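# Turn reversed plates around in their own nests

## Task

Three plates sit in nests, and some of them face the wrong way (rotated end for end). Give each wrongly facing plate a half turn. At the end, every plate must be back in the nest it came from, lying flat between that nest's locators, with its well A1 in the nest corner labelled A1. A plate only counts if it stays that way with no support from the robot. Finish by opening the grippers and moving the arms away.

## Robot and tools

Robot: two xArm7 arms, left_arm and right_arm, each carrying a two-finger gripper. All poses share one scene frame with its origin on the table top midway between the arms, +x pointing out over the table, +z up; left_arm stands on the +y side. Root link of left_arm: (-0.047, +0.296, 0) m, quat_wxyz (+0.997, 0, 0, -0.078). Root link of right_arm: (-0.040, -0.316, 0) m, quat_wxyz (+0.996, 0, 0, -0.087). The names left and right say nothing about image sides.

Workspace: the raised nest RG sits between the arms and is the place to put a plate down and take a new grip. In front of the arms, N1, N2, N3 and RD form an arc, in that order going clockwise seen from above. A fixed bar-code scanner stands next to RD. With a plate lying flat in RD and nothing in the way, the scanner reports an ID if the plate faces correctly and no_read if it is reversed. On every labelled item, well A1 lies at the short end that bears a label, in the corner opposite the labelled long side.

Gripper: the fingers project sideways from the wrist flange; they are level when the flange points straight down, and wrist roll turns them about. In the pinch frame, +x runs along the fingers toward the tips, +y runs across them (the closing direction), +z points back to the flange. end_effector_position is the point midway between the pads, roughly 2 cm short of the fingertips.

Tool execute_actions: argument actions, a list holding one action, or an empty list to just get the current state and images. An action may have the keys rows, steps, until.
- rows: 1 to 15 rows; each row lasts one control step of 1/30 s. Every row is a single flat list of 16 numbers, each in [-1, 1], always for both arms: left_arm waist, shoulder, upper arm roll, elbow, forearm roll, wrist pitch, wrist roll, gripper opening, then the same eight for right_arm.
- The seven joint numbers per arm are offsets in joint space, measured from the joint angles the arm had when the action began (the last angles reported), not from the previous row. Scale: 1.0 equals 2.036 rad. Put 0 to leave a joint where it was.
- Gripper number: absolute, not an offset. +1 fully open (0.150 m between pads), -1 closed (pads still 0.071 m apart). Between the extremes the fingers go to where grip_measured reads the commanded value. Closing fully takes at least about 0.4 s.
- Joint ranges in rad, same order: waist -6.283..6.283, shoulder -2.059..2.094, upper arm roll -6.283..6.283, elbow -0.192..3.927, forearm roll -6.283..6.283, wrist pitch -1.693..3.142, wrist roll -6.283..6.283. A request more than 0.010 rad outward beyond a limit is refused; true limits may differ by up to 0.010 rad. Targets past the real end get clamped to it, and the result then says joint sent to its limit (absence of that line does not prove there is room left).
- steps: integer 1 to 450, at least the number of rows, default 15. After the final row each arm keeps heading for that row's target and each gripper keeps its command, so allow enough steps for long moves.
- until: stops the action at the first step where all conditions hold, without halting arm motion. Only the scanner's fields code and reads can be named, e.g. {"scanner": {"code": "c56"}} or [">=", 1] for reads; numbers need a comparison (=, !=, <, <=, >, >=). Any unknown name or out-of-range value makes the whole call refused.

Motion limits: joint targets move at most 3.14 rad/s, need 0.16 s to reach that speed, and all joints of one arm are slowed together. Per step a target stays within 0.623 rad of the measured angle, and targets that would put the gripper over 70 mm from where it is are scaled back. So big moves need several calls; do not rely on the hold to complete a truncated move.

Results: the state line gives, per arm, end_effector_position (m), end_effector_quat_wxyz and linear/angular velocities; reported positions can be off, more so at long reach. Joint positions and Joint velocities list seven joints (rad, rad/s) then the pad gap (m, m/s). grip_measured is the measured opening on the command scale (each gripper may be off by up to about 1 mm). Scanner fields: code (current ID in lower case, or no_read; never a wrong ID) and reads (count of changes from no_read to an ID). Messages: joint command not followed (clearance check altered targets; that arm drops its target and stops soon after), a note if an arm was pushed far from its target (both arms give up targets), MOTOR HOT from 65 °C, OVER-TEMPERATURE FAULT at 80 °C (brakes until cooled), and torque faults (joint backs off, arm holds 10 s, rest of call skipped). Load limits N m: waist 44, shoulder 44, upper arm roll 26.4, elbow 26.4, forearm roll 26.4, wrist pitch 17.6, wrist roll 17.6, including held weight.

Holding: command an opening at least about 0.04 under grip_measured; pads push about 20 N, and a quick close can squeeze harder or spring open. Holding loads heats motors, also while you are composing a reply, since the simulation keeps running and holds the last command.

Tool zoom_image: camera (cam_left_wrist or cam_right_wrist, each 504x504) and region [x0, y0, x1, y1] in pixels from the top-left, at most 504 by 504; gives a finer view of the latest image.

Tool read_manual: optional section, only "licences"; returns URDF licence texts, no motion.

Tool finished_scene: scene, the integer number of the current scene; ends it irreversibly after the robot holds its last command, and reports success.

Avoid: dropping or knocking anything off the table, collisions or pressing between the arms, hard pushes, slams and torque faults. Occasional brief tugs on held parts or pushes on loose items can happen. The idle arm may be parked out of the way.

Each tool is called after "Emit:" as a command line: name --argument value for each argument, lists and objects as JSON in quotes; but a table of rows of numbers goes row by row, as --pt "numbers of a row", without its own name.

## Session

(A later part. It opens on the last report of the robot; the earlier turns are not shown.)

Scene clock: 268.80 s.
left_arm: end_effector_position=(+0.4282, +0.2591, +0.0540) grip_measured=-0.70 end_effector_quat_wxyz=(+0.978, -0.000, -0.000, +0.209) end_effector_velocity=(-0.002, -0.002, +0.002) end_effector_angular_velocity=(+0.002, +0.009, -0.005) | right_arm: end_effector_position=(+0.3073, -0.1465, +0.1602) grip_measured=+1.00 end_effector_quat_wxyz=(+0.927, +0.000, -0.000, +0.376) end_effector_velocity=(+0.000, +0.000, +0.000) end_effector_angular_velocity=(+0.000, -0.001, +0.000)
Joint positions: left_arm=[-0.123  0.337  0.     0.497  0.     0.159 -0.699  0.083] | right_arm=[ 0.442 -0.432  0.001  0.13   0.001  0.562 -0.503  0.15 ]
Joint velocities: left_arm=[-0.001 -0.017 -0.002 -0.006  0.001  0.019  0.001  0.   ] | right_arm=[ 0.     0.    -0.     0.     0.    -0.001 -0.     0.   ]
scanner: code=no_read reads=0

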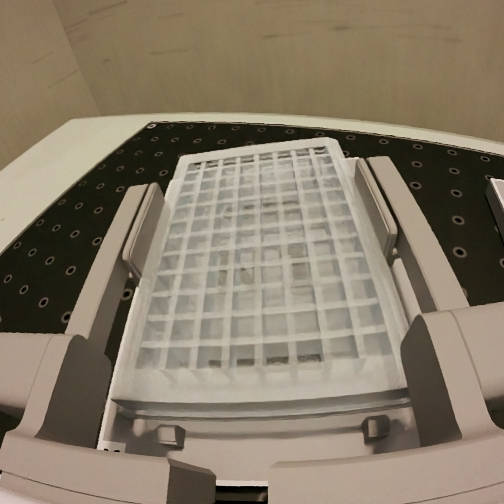

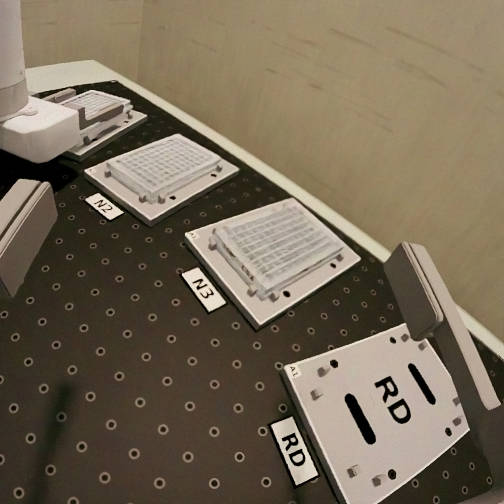

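Emit:
zoom_image --camera "cam_left_wrist" --region '[130, 400, 214, 460]'

Emit:
zoom_image --camera "cam_left_wrist" --region '[336, 390, 420, 450]'

Region (130, 400, 214, 460) of cam_left_wrist's 504x504 image, scaled by 6.000, with more detail than that image has; it fills the top 360 rows of this view, and the rest is white.

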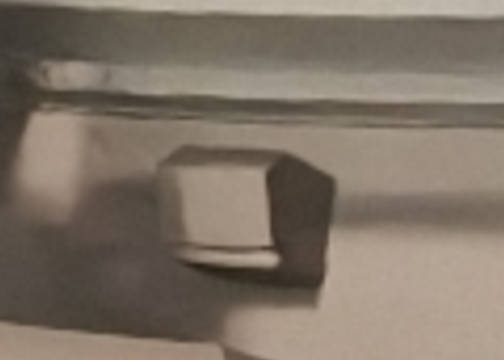

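Region (336, 390, 420, 450) of cam_left_wrist's 504x504 image, scaled by 6.000, with more detail than that image has; it fills the top 360 rows of this view, and the rest is white.

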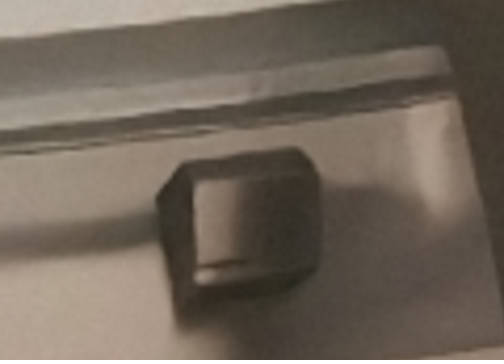

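Emit:
execute_actions --actions '[{"rows": [[0,-0.015,0,-0.0025,0,0.0125,0,-0.82,0,0,0,0,0,0,0,1],[0,-0.03,0,-0.005,0,0.025,0,-0.82,0,0,0,0,0,0,0,1],[0,-0.03,0,-0.005,0,0.025,0,-0.82,0,0,0,0,0,0,0,1],[0,-0.03,0,0.0,0,0.03,-0.02,-0.82,0,0,0,0,0,0,0,1],[0,-0.03,0,0.01,0,0.04,-0.06,-0.82,0,0,0,0,0,0,0,1],[0.0801,0.0372,0,0.2158,0,0.1791,-0.982,-0.82,0,0,0,0,0,0,0,1]], "steps": 36}]'

Scene clock: 294.00 s.
left_arm: end_effector_position=(+0.3058, +0.3229, +0.1098) grip_measured=-0.70 end_effector_quat_wxyz=(+0.291, +0.000, -0.000, +0.957) end_effector_velocity=(-0.031, -0.048, +0.001) end_effector_angular_velocity=(-0.000, -0.003, +0.404) | right_arm: end_effector_position=(+0.3073, -0.1465, +0.1602) grip_measured=+1.00 end_effector_quat_wxyz=(+0.927, +0.000, -0.000, +0.376) end_effector_velocity=(+0.000, -0.000, +0.000) end_effector_angular_velocity=(+0.000, -0.000, -0.000)
Joint positions: left_arm=[ 0.04   0.413 -0.     0.935  0.     0.523 -2.667  0.083] | right_arm=[ 0.442 -0.432  0.001  0.13   0.001  0.562 -0.503  0.15 ]
Joint velocities: left_arm=[ 0.003  0.001  0.001  0.008 -0.001  0.003 -0.399  0.   ] | right_arm=[-0.    -0.     0.    -0.    -0.    -0.001  0.001  0.   ]
scanner: code=no_read reads=0

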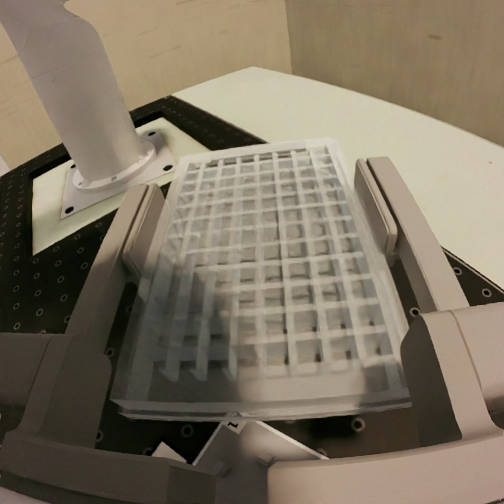

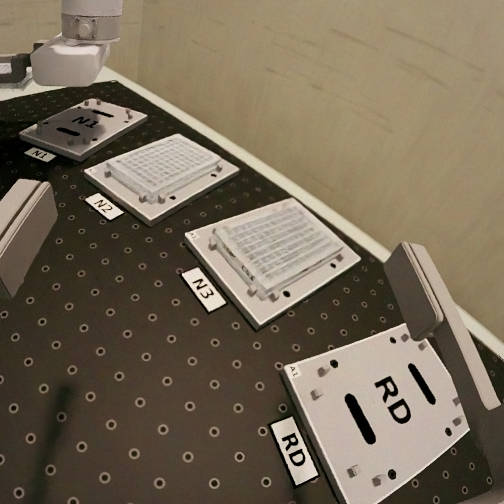

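Emit:
execute_actions --actions '[{"rows": [[0.0762,0.21285,0,0.3032,0,0.08986,-0.42014,-0.82,0,0,0,0,0,0,0,1]], "steps": 24}]'

Scene clock: 300.93 s.
left_arm: end_effector_position=(+0.4278, +0.2583, +0.0660) grip_measured=-0.70 end_effector_quat_wxyz=(-0.206, -0.001, +0.000, +0.979) end_effector_velocity=(+0.006, -0.001, -0.001) end_effector_angular_velocity=(+0.002, -0.003, +0.038) | right_arm: end_effector_position=(+0.3073, -0.1465, +0.1602) grip_measured=+1.00 end_effector_quat_wxyz=(+0.927, +0.000, -0.000, +0.376) end_effector_velocity=(+0.000, +0.000, +0.000) end_effector_angular_velocity=(-0.000, -0.000, +0.000)
Joint positions: left_arm=[ 0.194  0.844 -0.001  1.551  0.     0.706 -3.52   0.083] | right_arm=[ 0.442 -0.432  0.001  0.13   0.001  0.562 -0.503  0.15 ]
Joint velocities: left_arm=[ 0.005  0.012  0.003  0.021 -0.     0.006 -0.032  0.   ] | right_arm=[-0.     0.    -0.     0.    -0.001  0.     0.     0.   ]
scanner: code=no_read reads=0

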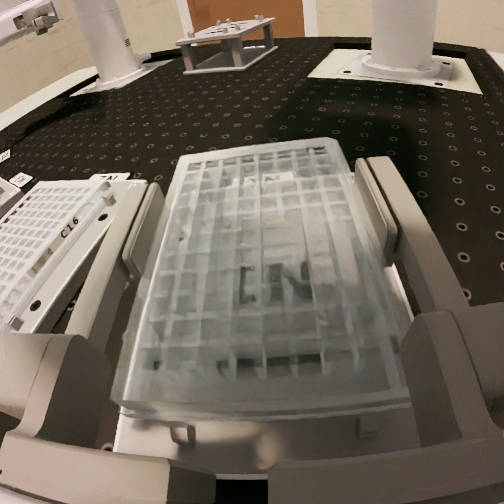

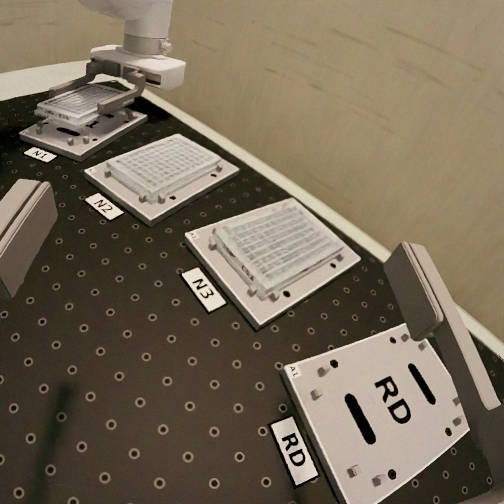

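Emit:
execute_actions --actions '[{"rows": [[-0.00048,0.00726,0.0004,-0.00442,0,-0.01119,-0.00224,-0.82,0,0,0,0,0,0,0,1]], "steps": 12}]'

Emit:
zoom_image --camera "cam_left_wrist" --region '[130, 400, 214, 460]'

Emit:
zoom_image --camera "cam_left_wrist" --region '[336, 390, 420, 450]'

Emit:
zoom_image --camera "cam_left_wrist" --region '[140, 120, 392, 260]'

Scene clock: 316.97 s.
left_arm: end_effector_position=(+0.4253, +0.2576, +0.0559) grip_measured=-0.70 end_effector_quat_wxyz=(-0.208, -0.000, +0.000, +0.978) end_effector_velocity=(+0.003, +0.001, +0.003) end_effector_angular_velocity=(+0.002, -0.014, +0.002) | right_arm: end_effector_position=(+0.3073, -0.1465, +0.1602) grip_measured=+1.00 end_effector_quat_wxyz=(+0.927, +0.000, -0.000, +0.376) end_effector_velocity=(-0.000, +0.000, -0.000) end_effector_angular_velocity=(-0.000, -0.000, +0.001)
Joint positions: left_arm=[ 0.193  0.858 -0.     1.542  0.     0.683 -3.524  0.083] | right_arm=[ 0.442 -0.432  0.001  0.13   0.001  0.562 -0.503  0.15 ]
Joint velocities: left_arm=[ 0.    -0.005  0.001  0.003  0.    -0.006 -0.     0.   ] | right_arm=[ 0.     0.    -0.    -0.001 -0.    -0.001 -0.001  0.   ]
scanner: code=no_read reads=0

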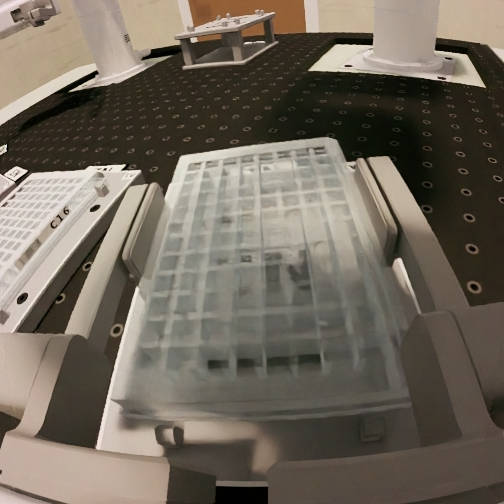

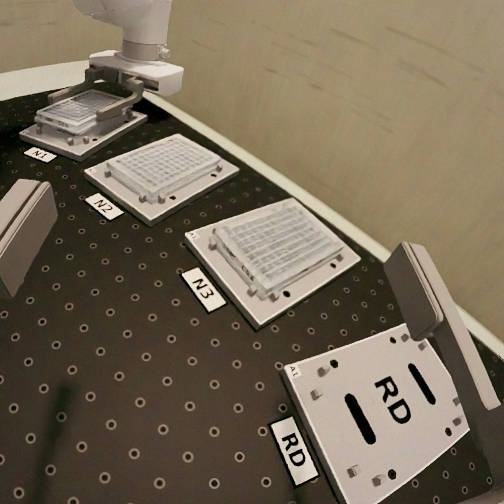

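Region (130, 400, 214, 460) of cam_left_wrist's 504x504 image, scaled by 6.000, with more detail than that image has; it fills the top 360 rows of this view, and the rest is white.

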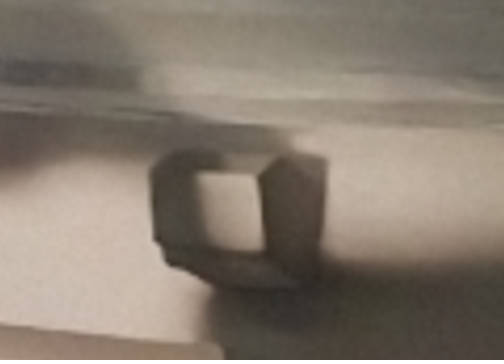

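Region (336, 390, 420, 450) of cam_left_wrist's 504x504 image, scaled by 6.000, with more detail than that image has; it fills the top 360 rows of this view, and the rest is white.

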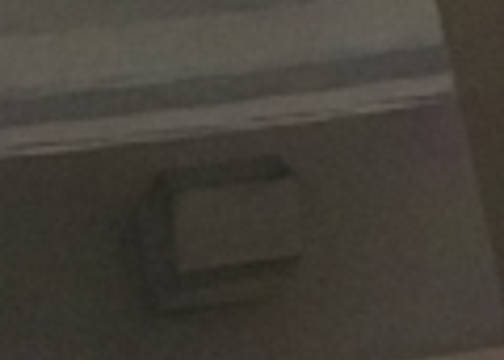

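Region (140, 120, 392, 260) of cam_left_wrist's 504x504 image, scaled by 2.000, with more detail than that image has.

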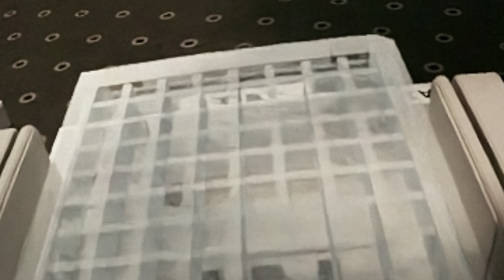

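Emit:
execute_actions --actions '[{"rows": [[-0.00066,0.002,0,0.002,0,0,-0.00066,-0.82,0,0,0,0,0,0,0,1],[-0.00066,0.004,0,0.0025,0,-0.0015,-0.00066,-0.82,0,0,0,0,0,0,0,1],[-0.00066,0.006,0,0.0031,0,-0.0029,-0.00066,-0.82,0,0,0,0,0,0,0,1],[-0.00066,0.0079,0,0.00366,0,-0.00424,-0.00066,-0.82,0,0,0,0,0,0,0,1]], "steps": 12}]'

Emit:
zoom_image --camera "cam_left_wrist" --region '[90, 360, 426, 490]'

Emit:
zoom_image --camera "cam_left_wrist" --region '[140, 120, 392, 200]'

Emit:
zoom_image --camera "cam_right_wrist" --region '[10, 80, 160, 170]'

Scene clock: 345.20 s.
left_arm: end_effector_position=(+0.4257, +0.2569, +0.0494) grip_measured=-0.70 end_effector_quat_wxyz=(-0.208, -0.000, -0.000, +0.978) end_effector_velocity=(+0.003, +0.000, +0.001) end_effector_angular_velocity=(+0.001, -0.012, -0.001) | right_arm: end_effector_position=(+0.3073, -0.1465, +0.1602) grip_measured=+1.00 end_effector_quat_wxyz=(+0.927, +0.000, -0.000, +0.376) end_effector_velocity=(+0.000, +0.000, +0.000) end_effector_angular_velocity=(+0.000, -0.001, -0.000)
Joint positions: left_arm=[ 0.192  0.874 -0.     1.549  0.     0.675 -3.525  0.083] | right_arm=[ 0.442 -0.432  0.001  0.13   0.001  0.562 -0.503  0.15 ]
Joint velocities: left_arm=[-0.001  0.001  0.     0.008  0.    -0.005  0.     0.   ] | right_arm=[ 0.     0.     0.     0.001 -0.    -0.001  0.     0.   ]
scanner: code=no_read reads=0

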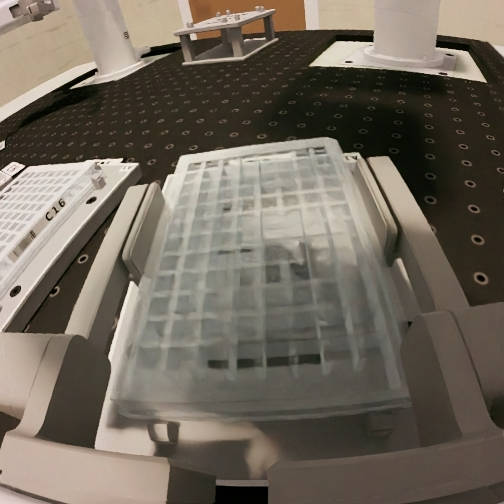

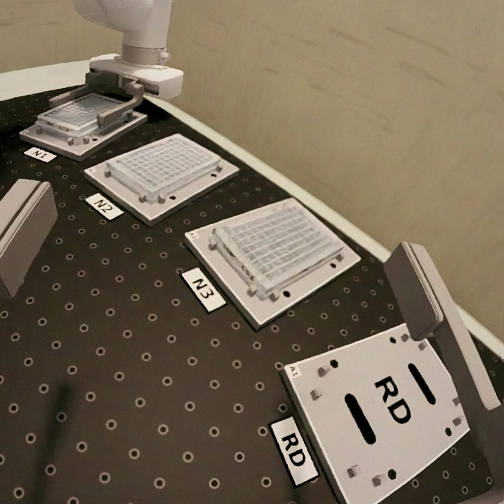

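Region (90, 360, 426, 490) of cam_left_wrist's 504x504 image, scaled by 1.500, with more detail than that image has; it fills the top 195 rows of this view, and the rest is white.

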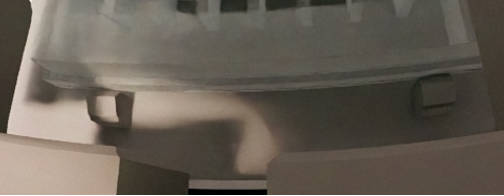

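Region (140, 120, 392, 200) of cam_left_wrist's 504x504 image, scaled by 2.000, with more detail than that image has; it fills the top 160 rows of this view, and the rest is white.

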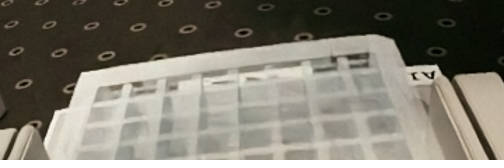

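Region (10, 80, 160, 170) of cam_right_wrist's 504x504 image, scaled by 3.360, with more detail than that image has; it fills the top 302 rows of this view, and the rest is white.

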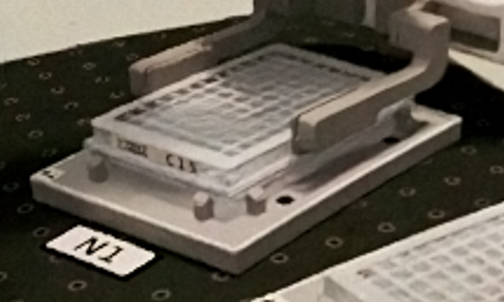

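Emit:
execute_actions --actions '[{"rows": [[0,-0.0009,0,-0.00175,0,-0.0028,0,-0.82,0,0,0,0,0,0,0,1],[0,-0.00181,0,-0.00349,0,-0.00561,0,-0.82,0,0,0,0,0,0,0,1],[0,-0.00181,0,-0.00349,0,-0.00561,0,-0.82,0,0,0,0,0,0,0,1],[0,-0.00101,0,-0.00325,0,-0.00617,0,-0.82,0,0,0,0,0,0,0,1],[0,-0.0002,0,-0.00301,0,-0.00674,0,-0.82,0,0,0,0,0,0,0,1],[0,0.0006,0,-0.00277,0,-0.0073,0,-0.82,0,0,0,0,0,0,0,1],[0,0.00141,0,-0.00253,0,-0.00787,0,-0.82,0,0,0,0,0,0,0,1],[0,0.00221,0,-0.00228,0,-0.00843,0,-0.82,0,0,0,0,0,0,0,1],[0,0.00302,0,-0.00204,0,-0.00899,0,-0.82,0,0,0,0,0,0,0,1],[0,0.00382,0,-0.0018,0,-0.00956,0,-0.82,0,0,0,0,0,0,0,1],[0,0.00463,0,-0.00156,0,-0.01012,0,-0.82,0,0,0,0,0,0,0,1]], "steps": 17}]'

Emit:
zoom_image --camera "cam_left_wrist" --region '[90, 360, 426, 490]'

Emit:
zoom_image --camera "cam_left_wrist" --region '[140, 120, 392, 200]'

Emit:
zoom_image --camera "cam_right_wrist" --region '[10, 80, 160, 170]'

Scene clock: 364.63 s.
left_arm: end_effector_position=(+0.4254, +0.2568, +0.0432) grip_measured=-0.70 end_effector_quat_wxyz=(-0.208, -0.004, +0.001, +0.978) end_effector_velocity=(+0.001, +0.001, -0.002) end_effector_angular_velocity=(+0.001, -0.004, -0.001) | right_arm: end_effector_position=(+0.3073, -0.1465, +0.1602) grip_measured=+1.00 end_effector_quat_wxyz=(+0.927, +0.000, -0.000, +0.376) end_effector_velocity=(-0.000, +0.000, -0.000) end_effector_angular_velocity=(+0.000, +0.001, +0.000)
Joint positions: left_arm=[ 0.191  0.883 -0.     1.546  0.     0.655 -3.525  0.083] | right_arm=[ 0.442 -0.432  0.001  0.13   0.001  0.562 -0.503  0.15 ]
Joint velocities: left_arm=[ 0.     0.004  0.001  0.003  0.001 -0.006  0.001  0.   ] | right_arm=[-0.     0.     0.     0.     0.     0.001 -0.     0.   ]
scanner: code=no_read reads=0

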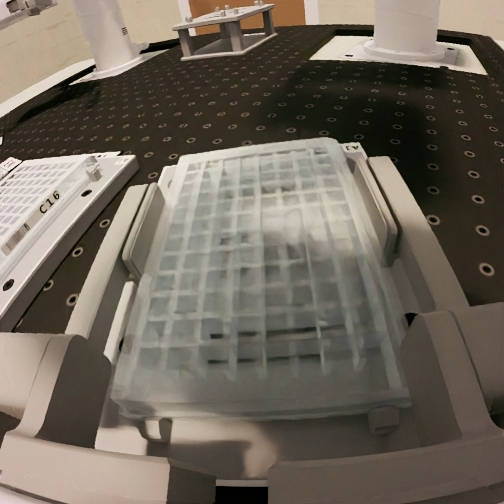

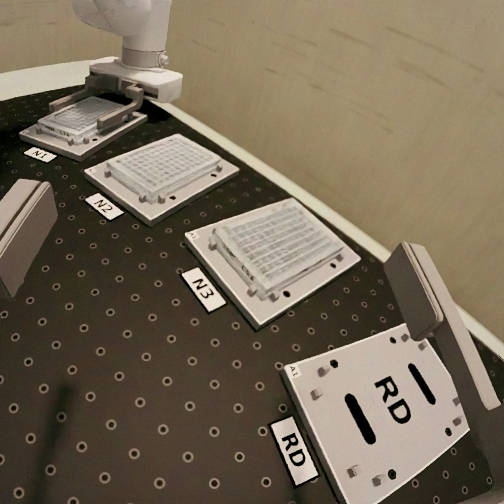

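Region (90, 360, 426, 490) of cam_left_wrist's 504x504 image, scaled by 1.500, with more detail than that image has; it fills the top 195 rows of this view, and the rest is white.

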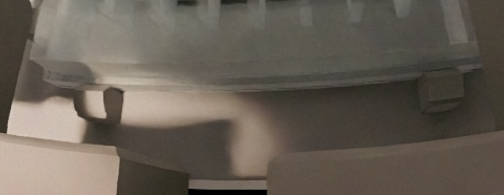

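Region (140, 120, 392, 200) of cam_left_wrist's 504x504 image, scaled by 2.000, with more detail than that image has; it fills the top 160 rows of this view, and the rest is white.

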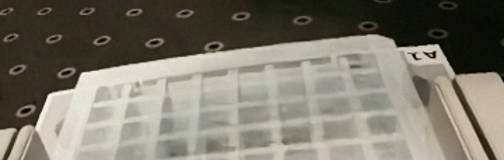

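Region (10, 80, 160, 170) of cam_right_wrist's 504x504 image, scaled by 3.360, with more detail than that image has; it fills the top 302 rows of this view, and the rest is white.

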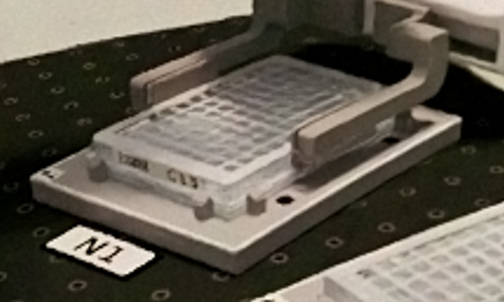

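Emit:
execute_actions --actions '[{"rows": [[0,0.0007,0,0.0002,0,-0.0005,0,-0.82,-0.01,0,0,0,0,0,-0.02,1],[0,0.0007,0,0.0002,0,-0.0005,0,-0.82,-0.03,0,0,0,0,0,-0.05,1],[0,0.0007,0,0.0002,0,-0.0005,0,-0.82,-0.05,0,0,0,0,0,-0.09,1],[0,0.0007,0,0.0002,0,-0.0005,0,-0.68,-0.07,0,0,0,0,0,-0.13,1],[0,0.0007,0,0.0002,0,-0.0005,0,-0.6,-0.09,0,0,0,0,0,-0.16,1],[0,0.0007,0,0.0002,0,-0.0005,0,-0.5,-0.11,0,0,0,0,0,-0.2,1],[0,0.0007,0,0.0002,0,-0.0005,0,-0.4,-0.13,0,0,0,0,0,-0.23,1],[0,0.0007,0,0.0002,0,-0.0005,0,-0.3,-0.1434,0,0,0,0,0,-0.254,1],[0,-0.005,0,-0.0015,0,0.0035,0,-0.2,-0.1434,0,0,0,0,0,-0.254,1],[0,-0.012,0,-0.0036,0,0.0084,0,-0.1,-0.1434,0,0,0,0,0,-0.254,1],[0,-0.02,0,-0.006,0,0.014,0,0,-0.1434,0,0,0,0,0,-0.254,1],[0,-0.028,0,-0.0084,0,0.0196,0,0,-0.1434,0,0,0,0,0,-0.254,1],[0,-0.035,0,-0.0105,0,0.0245,0,0,-0.1434,0,0,0,0,0,-0.254,1]], "steps": 18}]'

Scene clock: 395.03 s.
left_arm: end_effector_position=(+0.4271, +0.2568, +0.0736) grip_measured=+0.00 end_effector_quat_wxyz=(-0.208, -0.007, +0.001, +0.978) end_effector_velocity=(+0.001, -0.001, +0.053) end_effector_angular_velocity=(-0.000, -0.012, -0.004) | right_arm: end_effector_position=(+0.2908, -0.1964, +0.1601) grip_measured=+1.00 end_effector_quat_wxyz=(+0.879, +0.000, -0.000, +0.476) end_effector_velocity=(-0.007, -0.005, -0.000) end_effector_angular_velocity=(-0.003, -0.000, +0.055)
Joint positions: left_arm=[ 0.191  0.817 -0.     1.53   0.     0.698 -3.525  0.11 ] | right_arm=[ 0.155 -0.432  0.001  0.13   0.001  0.562 -1.012  0.15 ]
Joint velocities: left_arm=[-0.001 -0.115 -0.002 -0.026  0.002  0.076 -0.     0.001] | right_arm=[-0.043  0.     0.005  0.    -0.001 -0.001 -0.092  0.   ]
scanner: code=no_read reads=0

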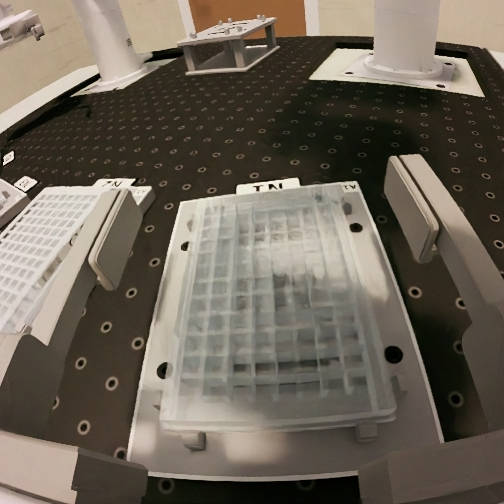

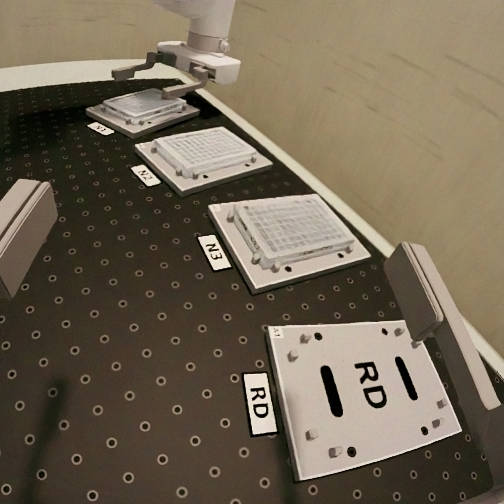

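Emit:
execute_actions --actions '[{"rows": [[-0.0081,0,0,0.0116,0,0.0119,-0.001,0,-0.0025,0,0,0,0,0,-0.004,1],[-0.0193,0.0026,0,0.0279,0,0.0259,-0.0024,0,-0.0025,0,0,0,0,0,-0.004,1],[-0.0338,0.0092,0,0.0489,0,0.0407,-0.0042,0,-0.0025,0,0,0,0,0,-0.004,1],[-0.05,0.0184,0,0.0722,0,0.0553,-0.0062,0,-0.0025,0,0,0,0,0,-0.004,1],[-0.0677,0.0302,0,0.0978,0,0.0697,-0.0084,0,-0.0025,0,0,0,0,0,-0.004,1],[-0.0854,0.0434,0,0.1234,0,0.0826,-0.0106,0,-0.0025,0,0,0,0,0,-0.004,1],[-0.1031,0.0578,0,0.149,0,0.0943,-0.0128,0,-0.0025,0,0,0,0,0,-0.004,1],[-0.1192,0.0723,0,0.1723,0,0.1036,-0.0148,0,-0.0025,0,0,0,0,0,-0.004,1],[-0.1337,0.0868,0,0.1933,0,0.1106,-0.0166,0,-0.0025,0,0,0,0,0,-0.004,1],[-0.1466,0.0999,0,0.2119,0,0.1165,-0.0182,0,-0.0025,0,0,0,0,0,-0.004,1],[-0.1563,0.1117,0,0.2259,0,0.119,-0.0194,0,-0.0025,0,0,0,0,0,-0.004,1],[-0.16114,0.1209,0,0.23286,0,0.1169,-0.01998,0,-0.0025,0,0,0,0,0,-0.004,1],[-0.16114,0.1275,0,0.23286,0,0.1103,-0.01998,0,-0.0025,0,0,0,0,0,-0.004,1],[-0.16114,0.13144,0,0.23286,0,0.10634,-0.01998,0,-0.0025,0,0,0,0,0,-0.004,1]], "steps": 22}]'

Scene clock: 406.67 s.
left_arm: end_effector_position=(+0.4548, +0.0819, +0.0642) grip_measured=+0.00 end_effector_quat_wxyz=(-0.067, +0.000, +0.001, +0.998) end_effector_velocity=(+0.034, +0.014, +0.009) end_effector_angular_velocity=(+0.030, -0.084, +0.032) | right_arm: end_effector_position=(+0.2904, -0.1974, +0.1601) grip_measured=+1.00 end_effector_quat_wxyz=(+0.879, +0.000, -0.000, +0.477) end_effector_velocity=(-0.000, +0.000, -0.000) end_effector_angular_velocity=(-0.000, -0.000, +0.000)
Joint positions: left_arm=[-0.133  1.081 -0.002  1.994  0.     0.914 -3.566  0.11 ] | right_arm=[ 0.149 -0.432  0.001  0.13   0.001  0.562 -1.021  0.15 ]
Joint velocities: left_arm=[-0.004  0.039  0.06   0.123  0.     0.013 -0.007  0.   ] | right_arm=[ 0.  0.  0. -0.  0. -0. -0.  0.]
scanner: code=no_read reads=0

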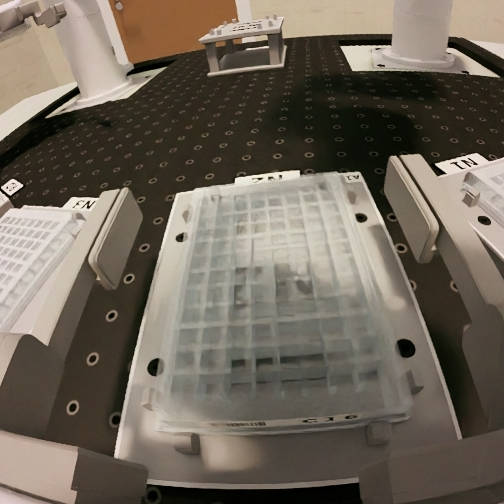

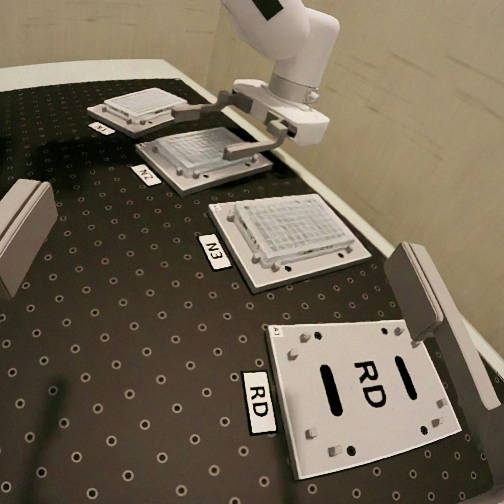

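Emit:
execute_actions --actions '[{"steps": 1}]'

Emit:
zoom_image --camera "cam_left_wrist" --region '[110, 200, 236, 400]'

Emit:
zoom_image --camera "cam_left_wrist" --region '[320, 180, 446, 380]'

Scene clock: 409.47 s.
left_arm: end_effector_position=(+0.4563, +0.0801, +0.0649) grip_measured=+0.00 end_effector_quat_wxyz=(-0.066, -0.002, +0.001, +0.998) end_effector_velocity=(-0.000, -0.000, -0.000) end_effector_angular_velocity=(+0.001, +0.000, -0.001) | right_arm: end_effector_position=(+0.2904, -0.1974, +0.1601) grip_measured=+1.00 end_effector_quat_wxyz=(+0.879, +0.000, -0.000, +0.477) end_effector_velocity=(-0.000, +0.000, -0.000) end_effector_angular_velocity=(+0.000, +0.001, +0.000)
Joint positions: left_arm=[-0.137  1.084 -0.     2.004  0.     0.915 -3.566  0.111] | right_arm=[ 0.149 -0.432  0.001  0.13   0.001  0.562 -1.021  0.15 ]
Joint velocities: left_arm=[-0.001  0.     0.    -0.     0.001 -0.    -0.     0.   ] | right_arm=[-0.  0.  0. -0.  0.  0. -0.  0.]
scanner: code=no_read reads=0

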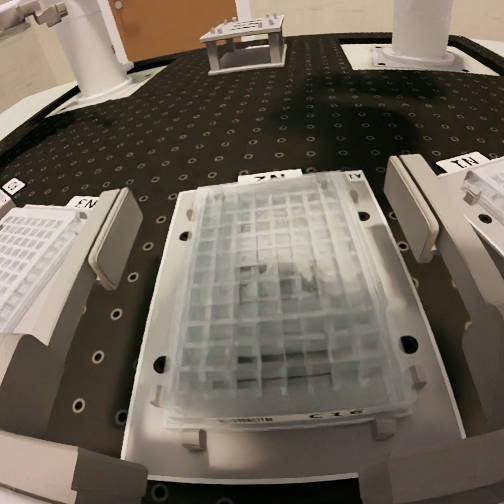

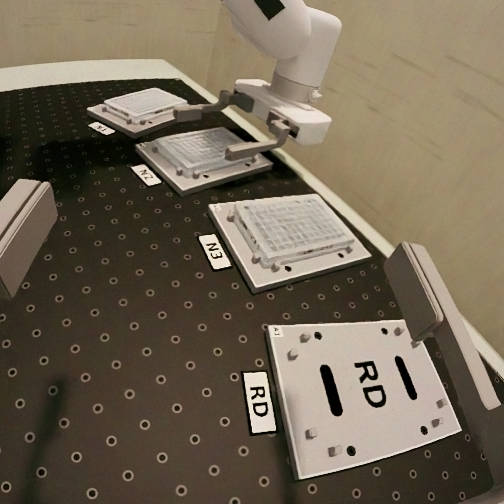

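Region (110, 200, 236, 400) of cam_left_wrist's 504x504 image, scaled by 2.520, with more detail than that image has; it fills the left 318 columns of this view, and the rest is white.

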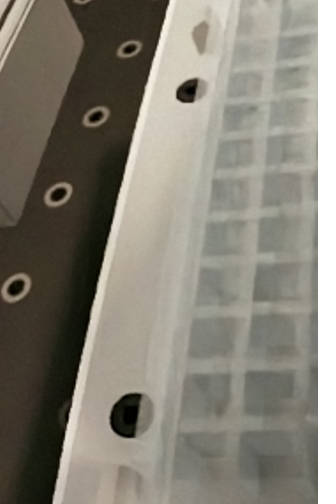

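Region (320, 180, 446, 380) of cam_left_wrist's 504x504 image, scaled by 2.520, with more detail than that image has; it fills the left 318 columns of this view, and the rest is white.

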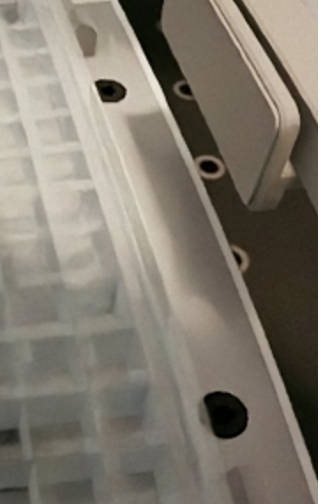

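Emit:
execute_actions --actions '[{"rows": [[0.002,0.002,0,0,0,-0.002,-0.0001,0,0,0,0,0,0,0,0,1],[0.00371,0.005,0,0,0,-0.005,-0.00022,0,0,0,0,0,0,0,0,1],[0.00371,0.008,0,0,0,-0.008,-0.00022,0,0,0,0,0,0,0,0,1],[0.00371,0.011,0,0.0001,0,-0.011,-0.00022,-0.1,0,0,0,0,0,0,0,1],[0.00371,0.014,0,0.0001,0,-0.014,-0.00022,-0.2,0,0,0,0,0,0,0,1],[0.00371,0.0163,0,0.0001,0,-0.0162,-0.00022,-0.3,0,0,0,0,0,0,0,1],[0.00371,0.01769,0,0.00012,0,-0.01757,-0.00022,-0.35,0,0,0,0,0,0,0,1]], "steps": 12}]'

Scene clock: 429.43 s.
left_arm: end_effector_position=(+0.4550, +0.0847, +0.0435) grip_measured=-0.35 end_effector_quat_wxyz=(-0.070, -0.001, +0.000, +0.998) end_effector_velocity=(+0.002, -0.004, -0.011) end_effector_angular_velocity=(-0.011, -0.022, -0.004) | right_arm: end_effector_position=(+0.2904, -0.1974, +0.1601) grip_measured=+1.00 end_effector_quat_wxyz=(+0.879, +0.000, -0.000, +0.477) end_effector_velocity=(+0.000, +0.000, +0.000) end_effector_angular_velocity=(+0.000, -0.000, -0.001)
Joint positions: left_arm=[-0.129  1.119 -0.     2.002  0.     0.882 -3.567  0.097] | right_arm=[ 0.149 -0.432  0.001  0.13   0.001  0.562 -1.021  0.15 ]
Joint velocities: left_arm=[-0.003  0.022 -0.004  0.011 -0.001 -0.035 -0.    -0.002] | right_arm=[-0.     0.     0.001  0.     0.001 -0.     0.     0.   ]
scanner: code=no_read reads=0

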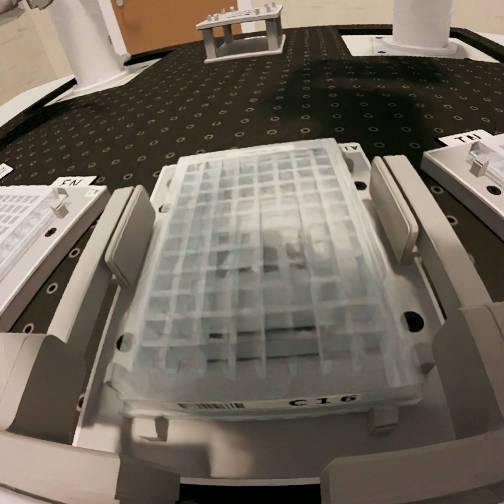

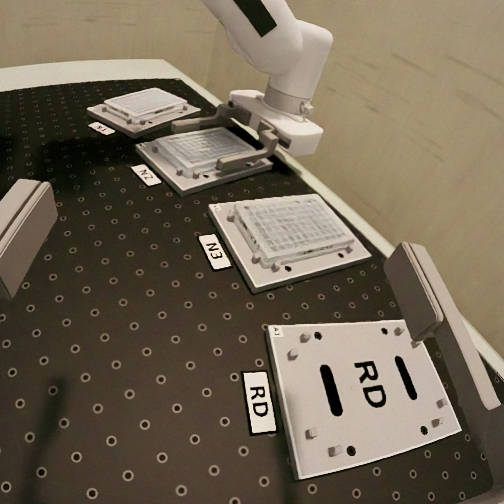

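Emit:
execute_actions --actions '[{"steps": 1}]'

Emit:
zoom_image --camera "cam_left_wrist" --region '[90, 360, 426, 490]'

Emit:
zoom_image --camera "cam_left_wrist" --region '[140, 120, 392, 200]'

Scene clock: 432.80 s.
left_arm: end_effector_position=(+0.4557, +0.0845, +0.0433) grip_measured=-0.35 end_effector_quat_wxyz=(-0.070, -0.002, +0.001, +0.998) end_effector_velocity=(+0.000, +0.000, +0.001) end_effector_angular_velocity=(-0.000, -0.002, +0.000) | right_arm: end_effector_position=(+0.2904, -0.1974, +0.1601) grip_measured=+1.00 end_effector_quat_wxyz=(+0.879, +0.000, -0.000, +0.477) end_effector_velocity=(-0.000, -0.000, -0.000) end_effector_angular_velocity=(+0.000, +0.001, -0.001)
Joint positions: left_arm=[-0.129  1.12  -0.     2.004  0.     0.879 -3.567  0.097] | right_arm=[ 0.149 -0.432  0.001  0.13   0.001  0.562 -1.021  0.15 ]
Joint velocities: left_arm=[ 0.    -0.002  0.     0.     0.    -0.    -0.     0.   ] | right_arm=[-0.     0.    -0.    -0.001  0.     0.     0.     0.   ]
scanner: code=no_read reads=0

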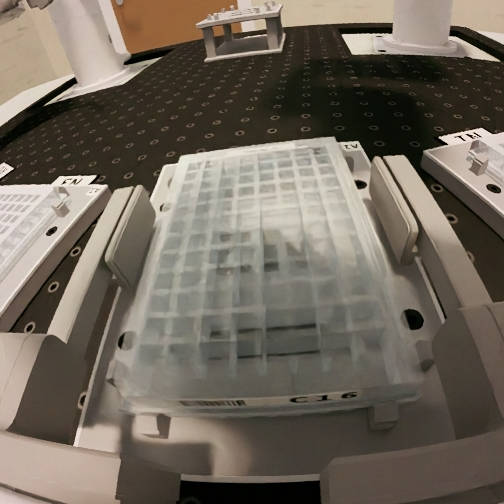

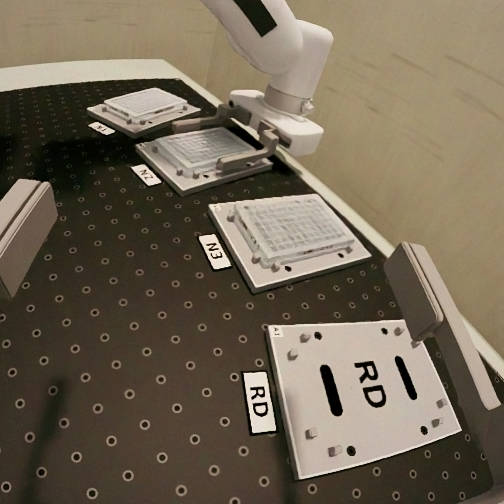

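Region (90, 360, 426, 490) of cam_left_wrist's 504x504 image, scaled by 1.500, with more detail than that image has; it fills the top 195 rows of this view, and the rest is white.

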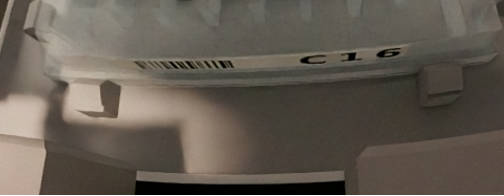

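Region (140, 120, 392, 200) of cam_left_wrist's 504x504 image, scaled by 2.000, with more detail than that image has; it fills the top 160 rows of this view, and the rest is white.

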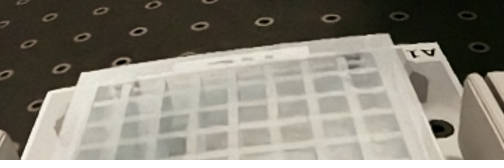

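Emit:
execute_actions --actions '[{"rows": [[-0.00063,-0.00202,0,-0.00386,0,-0.00184,-0.00063,-0.4,0,0,0,0,0,0,0,1],[-0.00063,-0.00202,0,-0.00386,0,-0.00184,-0.00063,-0.45,0,0,0,0,0,0,0,1],[-0.00063,-0.00202,0,-0.00386,0,-0.00184,-0.00063,-0.5,0,0,0,0,0,0,0,1],[-0.00063,-0.00202,0,-0.00386,0,-0.00184,-0.00063,-0.54,0,0,0,0,0,0,0,1],[-0.00063,-0.00202,0,-0.00386,0,-0.00184,-0.00063,-0.57,0,0,0,0,0,0,0,1],[-0.00063,-0.00202,0,-0.00386,0,-0.00184,-0.00063,-0.6,0,0,0,0,0,0,0,1],[-0.00063,-0.00202,0,-0.00386,0,-0.00184,-0.00063,-0.62,0,0,0,0,0,0,0,1],[-0.00063,-0.00202,0,-0.00386,0,-0.00184,-0.00063,-0.64,0,0,0,0,0,0,0,1],[-0.00063,-0.00202,0,-0.00386,0,-0.00184,-0.00063,-0.66,0,0,0,0,0,0,0,1],[-0.00063,-0.00202,0,-0.00386,0,-0.00184,-0.00063,-0.68,0,0,0,0,0,0,0,1],[-0.00063,-0.00202,0,-0.00386,0,-0.00184,-0.00063,-0.71,0,0,0,0,0,0,0,1],[-0.00063,-0.00202,0,-0.00386,0,-0.00184,-0.00063,-0.75,0,0,0,0,0,0,0,1],[-0.00063,-0.00202,0,-0.00386,0,-0.00184,-0.00063,-0.82,0,0,0,0,0,0,0,1]], "steps": 16}]'

Emit:
zoom_image --camera "cam_left_wrist" --region '[90, 360, 426, 490]'

Emit:
zoom_image --camera "cam_left_wrist" --region '[140, 120, 392, 200]'

Scene clock: 447.53 s.
left_arm: end_effector_position=(+0.4546, +0.0840, +0.0433) grip_measured=-0.70 end_effector_quat_wxyz=(-0.070, -0.002, +0.001, +0.998) end_effector_velocity=(-0.000, +0.000, -0.000) end_effector_angular_velocity=(+0.001, +0.000, -0.000) | right_arm: end_effector_position=(+0.2904, -0.1974, +0.1601) grip_measured=+1.00 end_effector_quat_wxyz=(+0.879, +0.000, -0.000, +0.477) end_effector_velocity=(-0.000, +0.000, +0.000) end_effector_angular_velocity=(-0.000, -0.001, +0.002)
Joint positions: left_arm=[-0.13   1.116 -0.     1.996  0.     0.875 -3.568  0.083] | right_arm=[ 0.149 -0.432  0.001  0.13   0.001  0.562 -1.021  0.15 ]
Joint velocities: left_arm=[-0.     0.     0.001 -0.     0.001 -0.    -0.     0.   ] | right_arm=[-0.    -0.    -0.    -0.    -0.001 -0.001 -0.001  0.   ]
scanner: code=no_read reads=0

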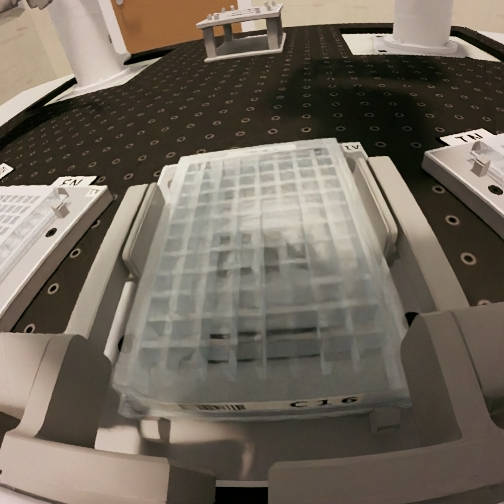

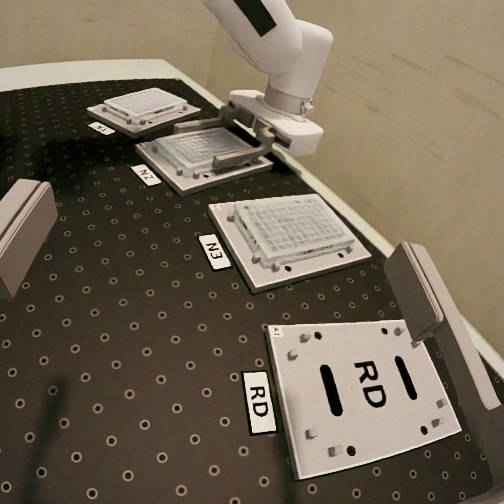

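Region (90, 360, 426, 490) of cam_left_wrist's 504x504 image, scaled by 1.500, with more detail than that image has; it fills the top 195 rows of this view, and the rest is white.

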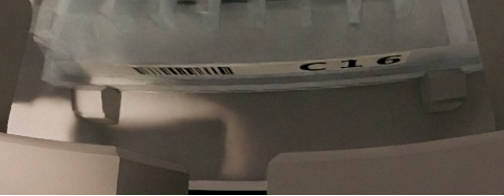

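Region (140, 120, 392, 200) of cam_left_wrist's 504x504 image, scaled by 2.000, with more detail than that image has; it fills the top 160 rows of this view, and the rest is white.

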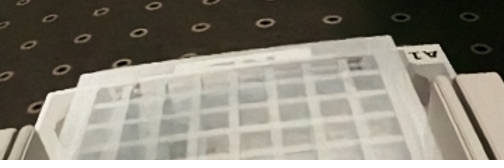

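Emit:
execute_actions --actions '[{"rows": [[0,-0.001,0,-0.0008,0,0.0008,0,-0.82,0,0,0,0,0,0,0,1],[0,-0.0026,0,-0.0018,0,0.0018,0,-0.82,0,0,0,0,0,0,0,1],[0,-0.0046,0,-0.0028,0,0.0029,0,-0.82,0,0,0,0,0,0,0,1],[0,-0.0068,0,-0.004,0,0.0042,0,-0.82,0,0,0,0,0,0,0,1],[0,-0.0092,0,-0.0053,0,0.0055,0,-0.82,0,0,0,0,0,0,0,1],[0,-0.012,0,-0.0065,0,0.0067,0,-0.82,0,0,0,0,0,0,0,1],[0,-0.015,0,-0.0081,0,0.0084,0,-0.82,0,0,0,0,0,0,0,1],[0,-0.02,0,-0.0105,0,0.0109,0,-0.82,0,0,0,0,0,0,0,1],[0,-0.027,0,-0.014,0,0.013,0,-0.82,0,0,0,0,0,0,0,1],[0,-0.036,0,-0.021,0,0.015,0.01,-0.82,0,0,0,0,0,0,0,1],[0,-0.048,0,-0.033,0,0.015,0.04,-0.82,0,0,0,0,0,0,0,1],[-0.0835,-0.29114,0,-0.4271,0,-0.1335,0.982,-0.82,0,0,0,0,0,0,0,1]], "steps": 38}]'

Scene clock: 467.50 s.
left_arm: end_effector_position=(+0.4674, +0.2072, +0.1101) grip_measured=-0.70 end_effector_quat_wxyz=(+0.797, -0.000, -0.000, +0.603) end_effector_velocity=(+0.251, -0.076, -0.000) end_effector_angular_velocity=(+0.004, +0.005, -1.859) | right_arm: end_effector_position=(+0.2904, -0.1974, +0.1601) grip_measured=+1.00 end_effector_quat_wxyz=(+0.879, +0.000, -0.000, +0.477) end_effector_velocity=(+0.000, +0.000, +0.000) end_effector_angular_velocity=(-0.000, -0.001, -0.001)
Joint positions: left_arm=[-0.299  0.527  0.     1.133  0.     0.605 -1.75   0.083] | right_arm=[ 0.149 -0.432  0.001  0.13   0.001  0.562 -1.021  0.15 ]
Joint velocities: left_arm=[-0.01  -0.029 -0.003 -0.052  0.002 -0.017  1.845 -0.   ] | right_arm=[ 0.     0.     0.     0.001 -0.    -0.001  0.001  0.   ]
scanner: code=no_read reads=0

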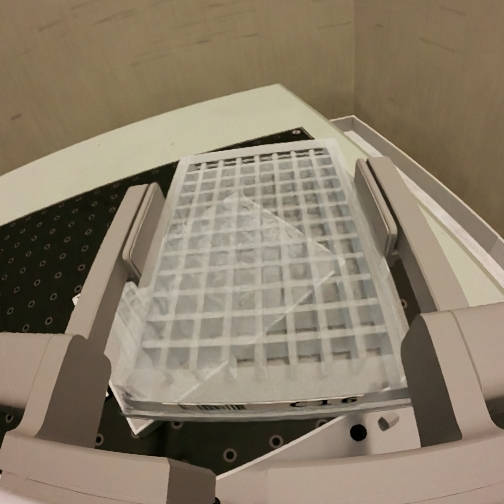

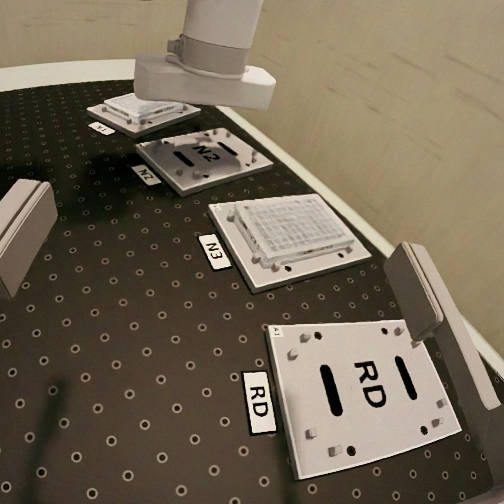

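Emit:
execute_actions --actions '[{"rows": [[-0.05788,-0.08037,0,-0.19479,0,-0.11393,0.50941,-0.82,0,0,0,0,0,0,0,1],[-0.05788,-0.08037,0,-0.19479,0,-0.11393,0.50941,-0.82,0,0,0,0,0,0,0,1],[-0.05788,-0.08037,0,-0.19479,0,-0.11393,0.50941,-0.82,0,0,0,0,0,0,0,1],[-0.05788,-0.08037,0,-0.19479,0,-0.11393,0.50941,-0.82,0,0,0,0,0,0,0,1],[-0.05788,-0.08037,0,-0.19479,0,-0.11393,0.50941,-0.82,0,0,0,0,0,0,0,1],[-0.05788,-0.08037,0,-0.19479,0,-0.11393,0.50941,-0.82,0,0,0,0,0,0,0,1],[-0.05788,-0.08037,0,-0.19479,0,-0.11393,0.50941,-0.82,0,0,0,0,0,0,0,1],[-0.05788,-0.08037,0,-0.19479,0,-0.11393,0.50941,-0.82,0,0,0,0,0,0,0,1],[-0.05788,-0.08037,0,-0.19479,0,-0.11393,0.50941,-0.82,0,0,0,0,0,0,0,1],[-0.05788,-0.08037,0,-0.19479,0,-0.11393,0.50941,-0.82,0,0,0,0,0,0,0,1],[-0.05788,-0.08037,0,-0.19479,0,-0.11393,0.50941,-0.82,0,0,0,0,0,0,0,1],[-0.05788,-0.08037,0,-0.19479,0,-0.12,0.50941,-0.82,0,0,0,0,0,0,0,1],[-0.05788,-0.07,0,-0.192,0,-0.133,0.50941,-0.82,0,0,0,0,0,0,0,1],[-0.05788,-0.055,0,-0.1895,0,-0.145,0.50941,-0.82,0,0,0,0,0,0,0,1],[-0.05788,-0.03574,0,-0.18731,0,-0.15108,0.50941,-0.82,0,0,0,0,0,0,0,1]], "steps": 22}]'

Scene clock: 483.33 s.
left_arm: end_effector_position=(+0.4581, +0.0877, +0.0565) grip_measured=-0.70 end_effector_quat_wxyz=(+0.997, +0.001, +0.001, +0.073) end_effector_velocity=(+0.005, -0.014, -0.012) end_effector_angular_velocity=(-0.019, -0.028, -0.060) | right_arm: end_effector_position=(+0.2904, -0.1974, +0.1601) grip_measured=+1.00 end_effector_quat_wxyz=(+0.879, +0.000, -0.000, +0.477) end_effector_velocity=(+0.000, -0.000, +0.000) end_effector_angular_velocity=(+0.000, -0.000, -0.000)
Joint positions: left_arm=[-0.415  0.451  0.001  0.751  0.     0.304 -0.717  0.083] | right_arm=[ 0.149 -0.432  0.001  0.13   0.001  0.562 -1.021  0.15 ]
Joint velocities: left_arm=[-0.005  0.062 -0.002  0.017  0.    -0.078  0.053  0.   ] | right_arm=[ 0. -0. -0.  0.  0.  0. -0.  0.]
scanner: code=no_read reads=0

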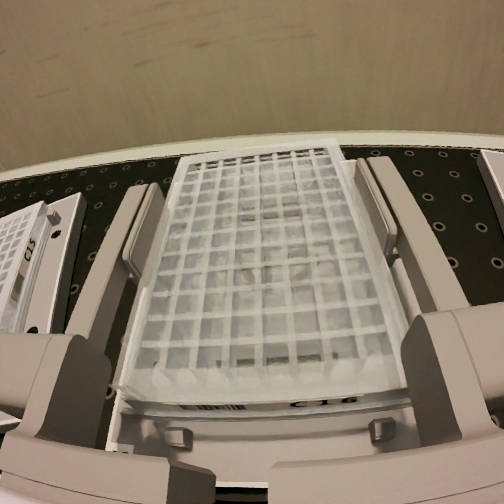

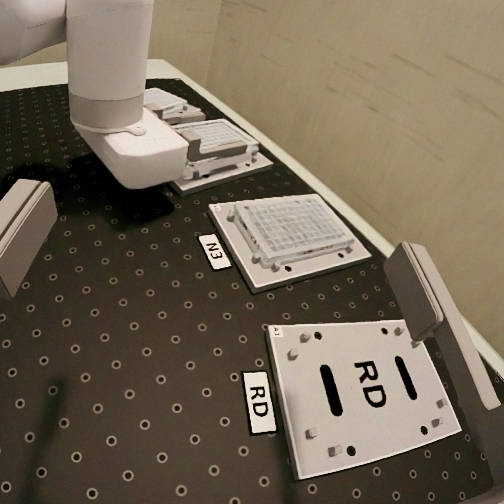

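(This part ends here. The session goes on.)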